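## Task

Find which nest plate M06 is resting on and seat it flat within that nest's locators, turned so its well A1 sits at the nest corner labelled A1. It must stay seated by itself, not because the robot holds it; open the gripper and back away at the end.

## Robot and tools

Robot: one four-axis SCARA-style arm (scara4) with a single parallel gripper that stays level. It can raise and lower (lift), swing (shoulder, elbow) and spin the hand about vertical (wrist yaw), but cannot tilt. The commanded point, end_effector_position, is midway between the two rubber pads, about 2 to 3 cm behind the fingertips. Fingers point along the gripper's +x and close along its y.

Scene: six nests N1 to N6 each hold one plate (M06, M09, M60, M90, M66, M69), all unseated. Only the ID labels tell which plate lies on which nest. Well A1 is at the plate's cut-off corner; the nest's A1 corner is marked. Seated means lying flat inside the locators. Other plates must not be shifted, rotated or tilted even slightly. Dropping the target plate a few millimetres while setting it down is fine; a large fall of anything fails. Nothing may leave the table.

Frames: results report pose in the scene frame, origin on the table top under the arm base, +z up, +y to the left when looking along +x. Position in metres, orientation as quaternion wxyz. Reported hand position can be slightly wrong, more at long reach. Motion commands, however, are in the gripper's own axes.

execute_actions(actions): a list of actions run in sequence; an empty list just returns state and images. Each action is a table of up to 15 rows, one row per 1/30 s step; if fewer rows are given, the final row repeats to fill 15 steps. Each row has exactly 5 numbers in [-1, 1], in this order: dx, dy, dz, rz, opening. The first four are an offset, in gripper axes, from the gripper's measured pose at the beginning of that action (for a call's first action, the pose last reported in this scene). Every row refers back to that same start pose, not to the row before. Scale: 1.0 equals 0.6 m for dx, dy, dz and 180 degrees for rz; rz is positive from +x toward +y. opening is absolute, not an offset: +1 fully open (0.140 m), -1 closed (pads still 0.066 m apart). Closing fully takes at least about 0.6 s.

move(target, speed, blocking): target is one row of 5 numbers laid out as above, an offset from the pose in the last result showing one, plus the absolute opening, which is sent when the move begins. The gripper follows a straight path lasting 0.5 to 10 s (longer ones stop short), turning the shorter way. speed is the path's top speed in m/s, 0.002 to 0.5, default 0.25; turning is capped at twice that in rad/s. The path ignores obstacles, and the real hand may lag, drift, or overshoot speed, notably with the arm nearly straight. Faster motion and targets set deeper past a contact push harder. blocking=false returns after 0.5 s while the arm continues; until a result shows it finished, other moves and execute_actions are rejected, so use wait or stop. The extra 'move:' line gives the ending (done, off_target, moving, held, fault...), the limits that acted (paced = pose clipped; held = a check blocked some steps, after which the arm may jump faster than speed) and the distance from target.

wait(seconds): 0 to 10 s; the arm keeps its last command; returns early if a running move ends. stop(): brakes a running move (needs room, more when fast); the fingers keep moving. zoom_image(camera, region): camera must be "cam_wrist"; region is [x0, y0, x1, y1] in pixels of the 504x504 image, top-left origin, at most 504 by 504. finished_scene(scene): ends the given scene for good and reports success; the plate must remain seated afterwards. Its result states the next task.

Control details: each step the commanded pose is clipped to within 70 mm and 16 degrees of the measured pose, then reached by damped inverse kinematics; after an action the arm continues only to that clipped pose, so long moves need further commands. 'Hand target' shows what the controller is currently driving toward. Because offsets are from the measured pose, repeating a small push against something rigid does not press harder, but against something yielding it goes deeper. Joints decelerate together; a reversal stops them together; after big moves the arm may not yet be at target.

Result lines: Joint positions lists lift (m, 0 to 0.550), shoulder (-2 to 2 rad), elbow (-2.8 to 2.8 rad), wrist yaw (-12.566 to 12.566 rad), then pad gap in metres. Keep the elbow more than 0.4 rad from 0 or the arm may fold and fault. grip_measured is finger opening on the command scale (may be off by about 1 mm, consistently). To hold, command roughly 0.04 below grip_measured; less for a lighter grip. Pad force tops out near 18 N, but fast closing can squeeze harder. A 'pose unreachable' line means the clearance check altered or blocked the command.

Hazards: contact torque reaching a joint's load limit (lift 56.4 N, shoulder 8.46 N m, elbow 4.23 N m, wrist yaw 1.41 N m, held weight included) freezes the arm 10 s and drops the rest of the call. Holding loads heats motors; MOTOR HOT appears from 85 °C, and at 100 °C an OVER-TEMPERATURE FAULT brakes the arm until cool. The robot holds its last command while the agent is thinking. Avoid drops, slips, slamming and hard pushing.

Camera: cam_wrist, 504x504, pinhole with radial distortion, fovy about 70.5 degrees, fx=fy=356.84, cx=251.803, cy=252.046; optical frame +z forward, +x right, +y down in the image, mounted on the hand and pitched downward.

Each tool is called after "Emit:" by a JSON object that holds its "op" and its "data".

## Session

Emit:
{"op": "execute_actions", "data": {"actions": []}}

Scene clock: 0.00 s.
end_effector_position=(+0.4314, -0.2134, +0.2796) grip_measured=+0.98 end_effector_quat_wxyz=(+0.987, +0.000, +0.000, -0.162)
Joint positions: [ 0.275  0.049  0.815 -1.189  0.139]
Hand target: +0.431, -0.213, +0.280; +0.987, +0.000, +0.000, -0.162

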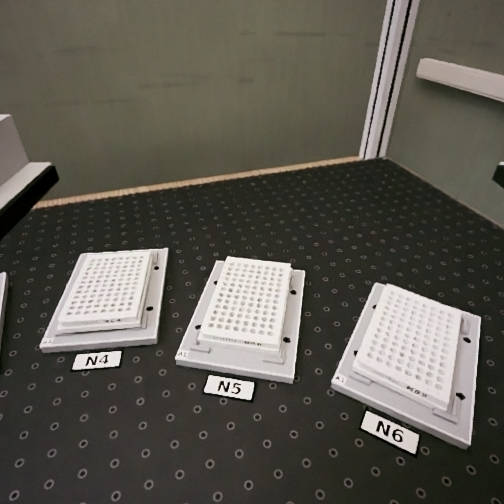

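Emit:
{"op": "zoom_image", "data": {"camera": "cam_wrist", "region": [30,240,310,390]}}

Emit:
{"op": "zoom_image", "data": {"camera": "cam_wrist", "region": [320,270,500,450]}}

Emit:
{"op": "move", "data": {"target": [-0.12,0.55,-0.05,0.24,1], "speed": 0.35}}

Emit:
{"op": "zoom_image", "data": {"camera": "cam_wrist", "region": [0,220,260,420]}}

Emit:
{"op": "zoom_image", "data": {"camera": "cam_wrist", "region": [244,220,504,420]}}

Region (30, 240, 310, 390) of cam_wrist's 504x504 image, scaled by 1.800, with more detail than that image has; it fills the top 270 rows of this view, and the rest is white.

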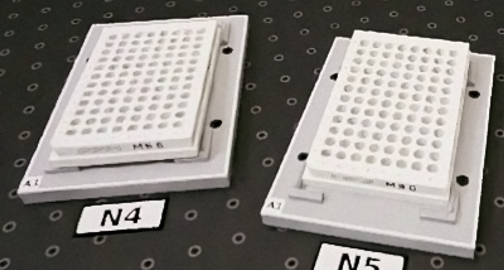

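Region (320, 270, 500, 450) of cam_wrist's 504x504 image, scaled by 2.800, with more detail than that image has.

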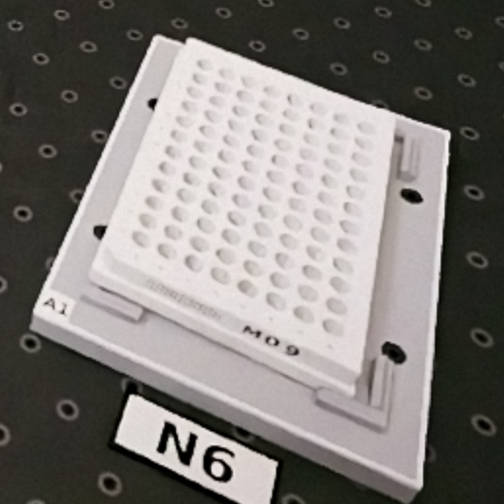

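Scene clock: 1.90 s.
end_effector_position=(+0.4683, +0.1225, +0.2496) grip_measured=+0.98 end_effector_quat_wxyz=(+0.977, +0.000, +0.000, +0.213)
Joint positions: [ 0.245  1.385  0.682 -1.638  0.139]
Hand target: +0.468, +0.122, +0.250; +0.977, +0.000, +0.000, +0.213
Off the commanded pose: 0.000 m, 0 deg.
move: done

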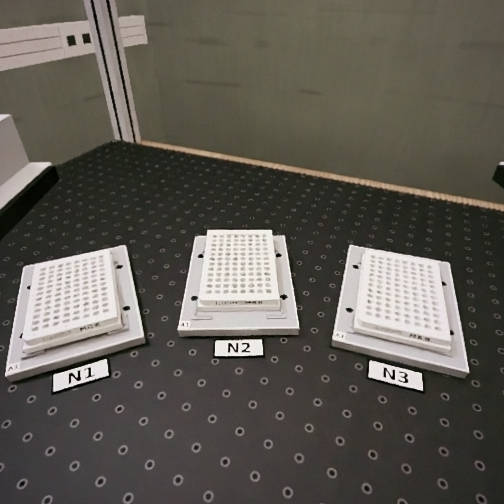

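Region (0, 220, 260, 420) of cam_wrist's 504x504 image, scaled by 1.938, with more detail than that image has; it fills the top 388 rows of this view, and the rest is white.

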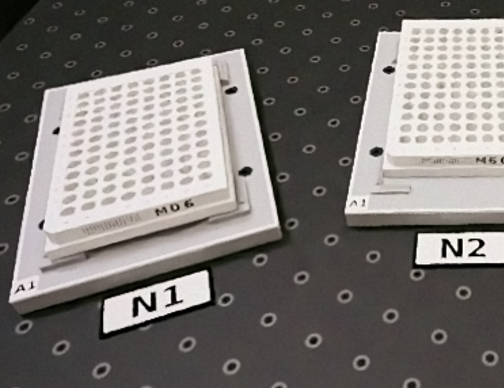

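Region (244, 220, 504, 420) of cam_wrist's 504x504 image, scaled by 1.938, with more detail than that image has; it fills the top 388 rows of this view, and the rest is white.

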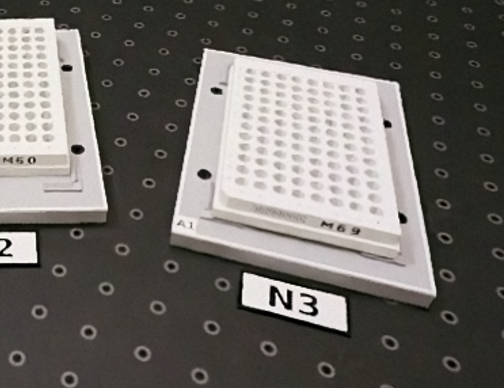

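Emit:
{"op": "move", "data": {"target": [0.163,0.277,-0.2155,0.1,0.1], "speed": 0.35}}

Emit:
{"op": "zoom_image", "data": {"camera": "cam_wrist", "region": [130,170,400,380]}}

Scene clock: 3.27 s.
end_effector_position=(+0.4877, +0.3145, +0.1202) grip_measured=+0.10 end_effector_quat_wxyz=(+0.931, +0.000, +0.000, +0.364)
Joint positions: [ 0.115  1.652  1.239 -2.147  0.107]
Hand target: +0.488, +0.314, +0.120; +0.932, +0.000, +0.000, +0.363
Off the commanded pose: 0.000 m, 0 deg.
move: done

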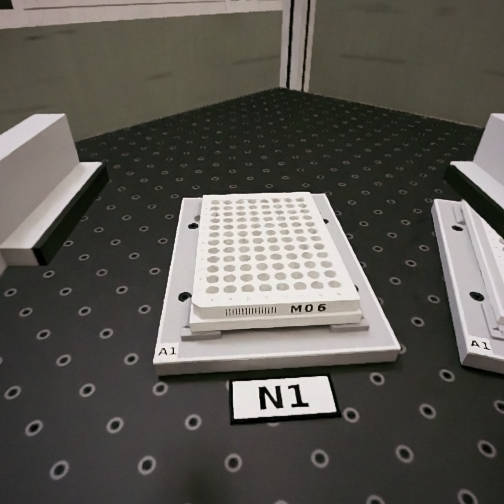

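Region (130, 170, 400, 380) of cam_wrist's 504x504 image, scaled by 1.867, with more detail than that image has.

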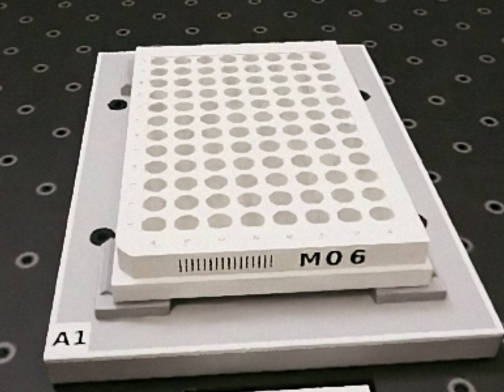

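Emit:
{"op": "move", "data": {"target": [0.17,0,0,0.0195,0.1]}}

Emit:
{"op": "move", "data": {"target": [0,0,-0.149,0,-0.2], "speed": 0.08}}

Emit:
{"op": "move", "data": {"target": [0,0,0,0,-0.66]}}

Scene clock: 4.30 s.
end_effector_position=(+0.5627, +0.3837, +0.1202) grip_measured=+0.10 end_effector_quat_wxyz=(+0.920, +0.000, +0.000, +0.392)
Joint positions: [ 0.115  1.388  1.784 -2.366  0.107]
Hand target: +0.563, +0.384, +0.120; +0.920, +0.000, +0.000, +0.392
Off the commanded pose: 0.000 m, 0 deg.
move: done

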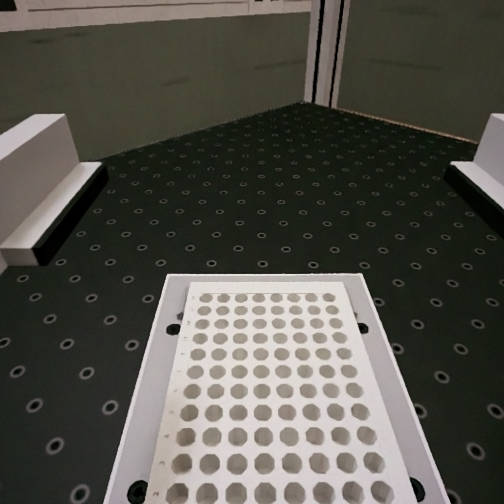

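Scene clock: 5.70 s.
end_effector_position=(+0.5627, +0.3837, +0.0308) grip_measured=-0.20 end_effector_quat_wxyz=(+0.920, +0.000, +0.000, +0.392)
Joint positions: [ 0.026  1.388  1.784 -2.366  0.096]
Hand target: +0.563, +0.384, +0.031; +0.920, +0.000, +0.000, +0.392
Off the commanded pose: 0.000 m, 0 deg.
move: done

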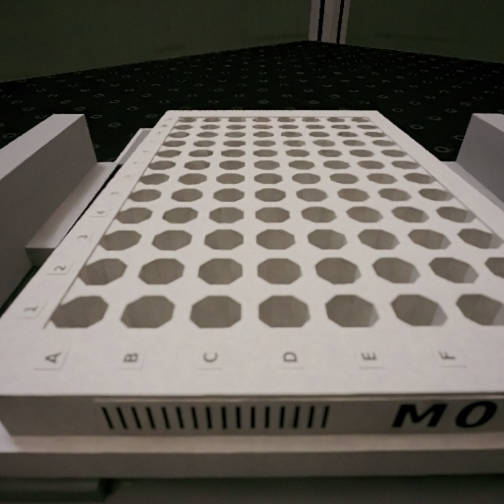

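Scene clock: 6.20 s.
end_effector_position=(+0.5627, +0.3837, +0.0308) grip_measured=-0.50 end_effector_quat_wxyz=(+0.920, +0.000, +0.000, +0.392)
Joint positions: [ 0.026  1.388  1.784 -2.366  0.084]
Hand target: +0.563, +0.384, +0.031; +0.920, +0.000, +0.000, +0.392
Off the commanded pose: 0.000 m, 0 deg.
move: done

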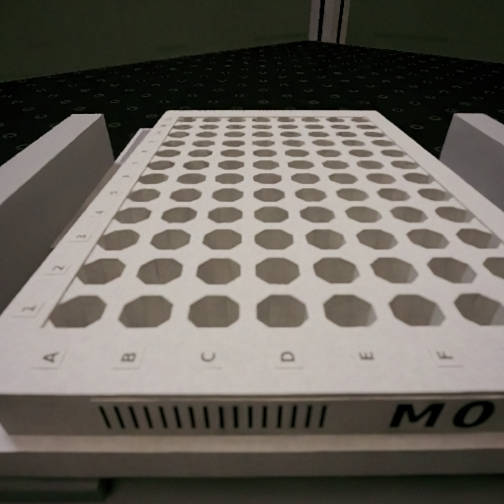

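Emit:
{"op": "move", "data": {"target": [0.0075,0,0.001,0,-0.58], "speed": 0.008}}

Emit:
{"op": "move", "data": {"target": [0,0,0,0,-0.1]}}

Emit:
{"op": "move", "data": {"target": [-0.18,0,0.15,0,0.1]}}

Emit:
{"op": "zoom_image", "data": {"camera": "cam_wrist", "region": [130,170,400,380]}}

Scene clock: 7.13 s.
end_effector_position=(+0.5657, +0.3870, +0.0313) grip_measured=-0.50 end_effector_quat_wxyz=(+0.920, +0.000, +0.000, +0.392)
Joint positions: [ 0.026  1.376  1.812 -2.382  0.084]
Hand target: +0.566, +0.387, +0.031; +0.920, +0.000, +0.000, +0.392
Off the commanded pose: 0.000 m, 0 deg.
move: done

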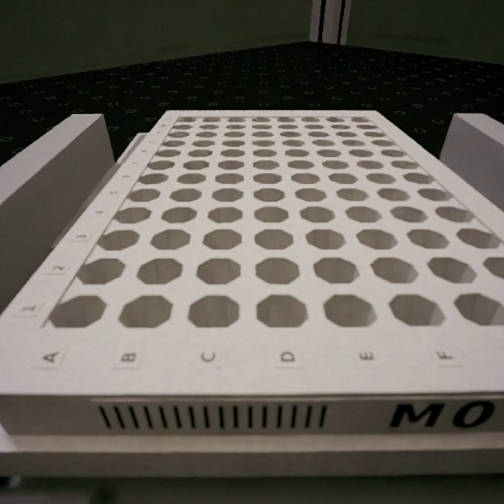

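Scene clock: 7.63 s.
end_effector_position=(+0.5657, +0.3870, +0.0313) grip_measured=-0.10 end_effector_quat_wxyz=(+0.920, +0.000, +0.000, +0.392)
Joint positions: [ 0.026  1.376  1.812 -2.382  0.099]
Hand target: +0.566, +0.387, +0.031; +0.920, +0.000, +0.000, +0.392
Off the commanded pose: 0.000 m, 0 deg.
move: done

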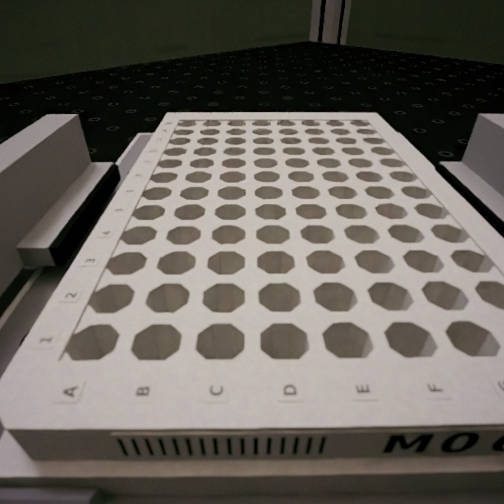

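Scene clock: 8.57 s.
end_effector_position=(+0.4911, +0.3089, +0.1213) grip_measured=+0.10 end_effector_quat_wxyz=(+0.920, +0.000, +0.000, +0.392)
Joint positions: [ 0.116  1.606  1.231 -2.031  0.107]
Hand target: +0.491, +0.309, +0.121; +0.920, +0.000, +0.000, +0.392
Off the commanded pose: 0.000 m, 0 deg.
move: done

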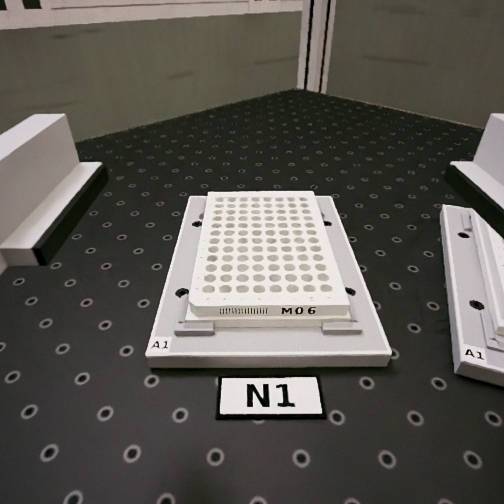

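Region (130, 170, 400, 380) of cam_wrist's 504x504 image, scaled by 1.867, with more detail than that image has.

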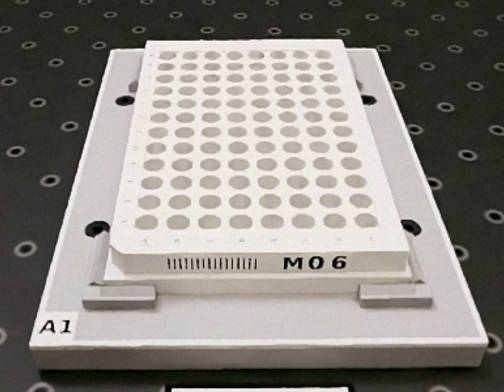

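Emit:
{"op": "finished_scene", "data": {"scene": 2}}

The scene is finished: the task was done.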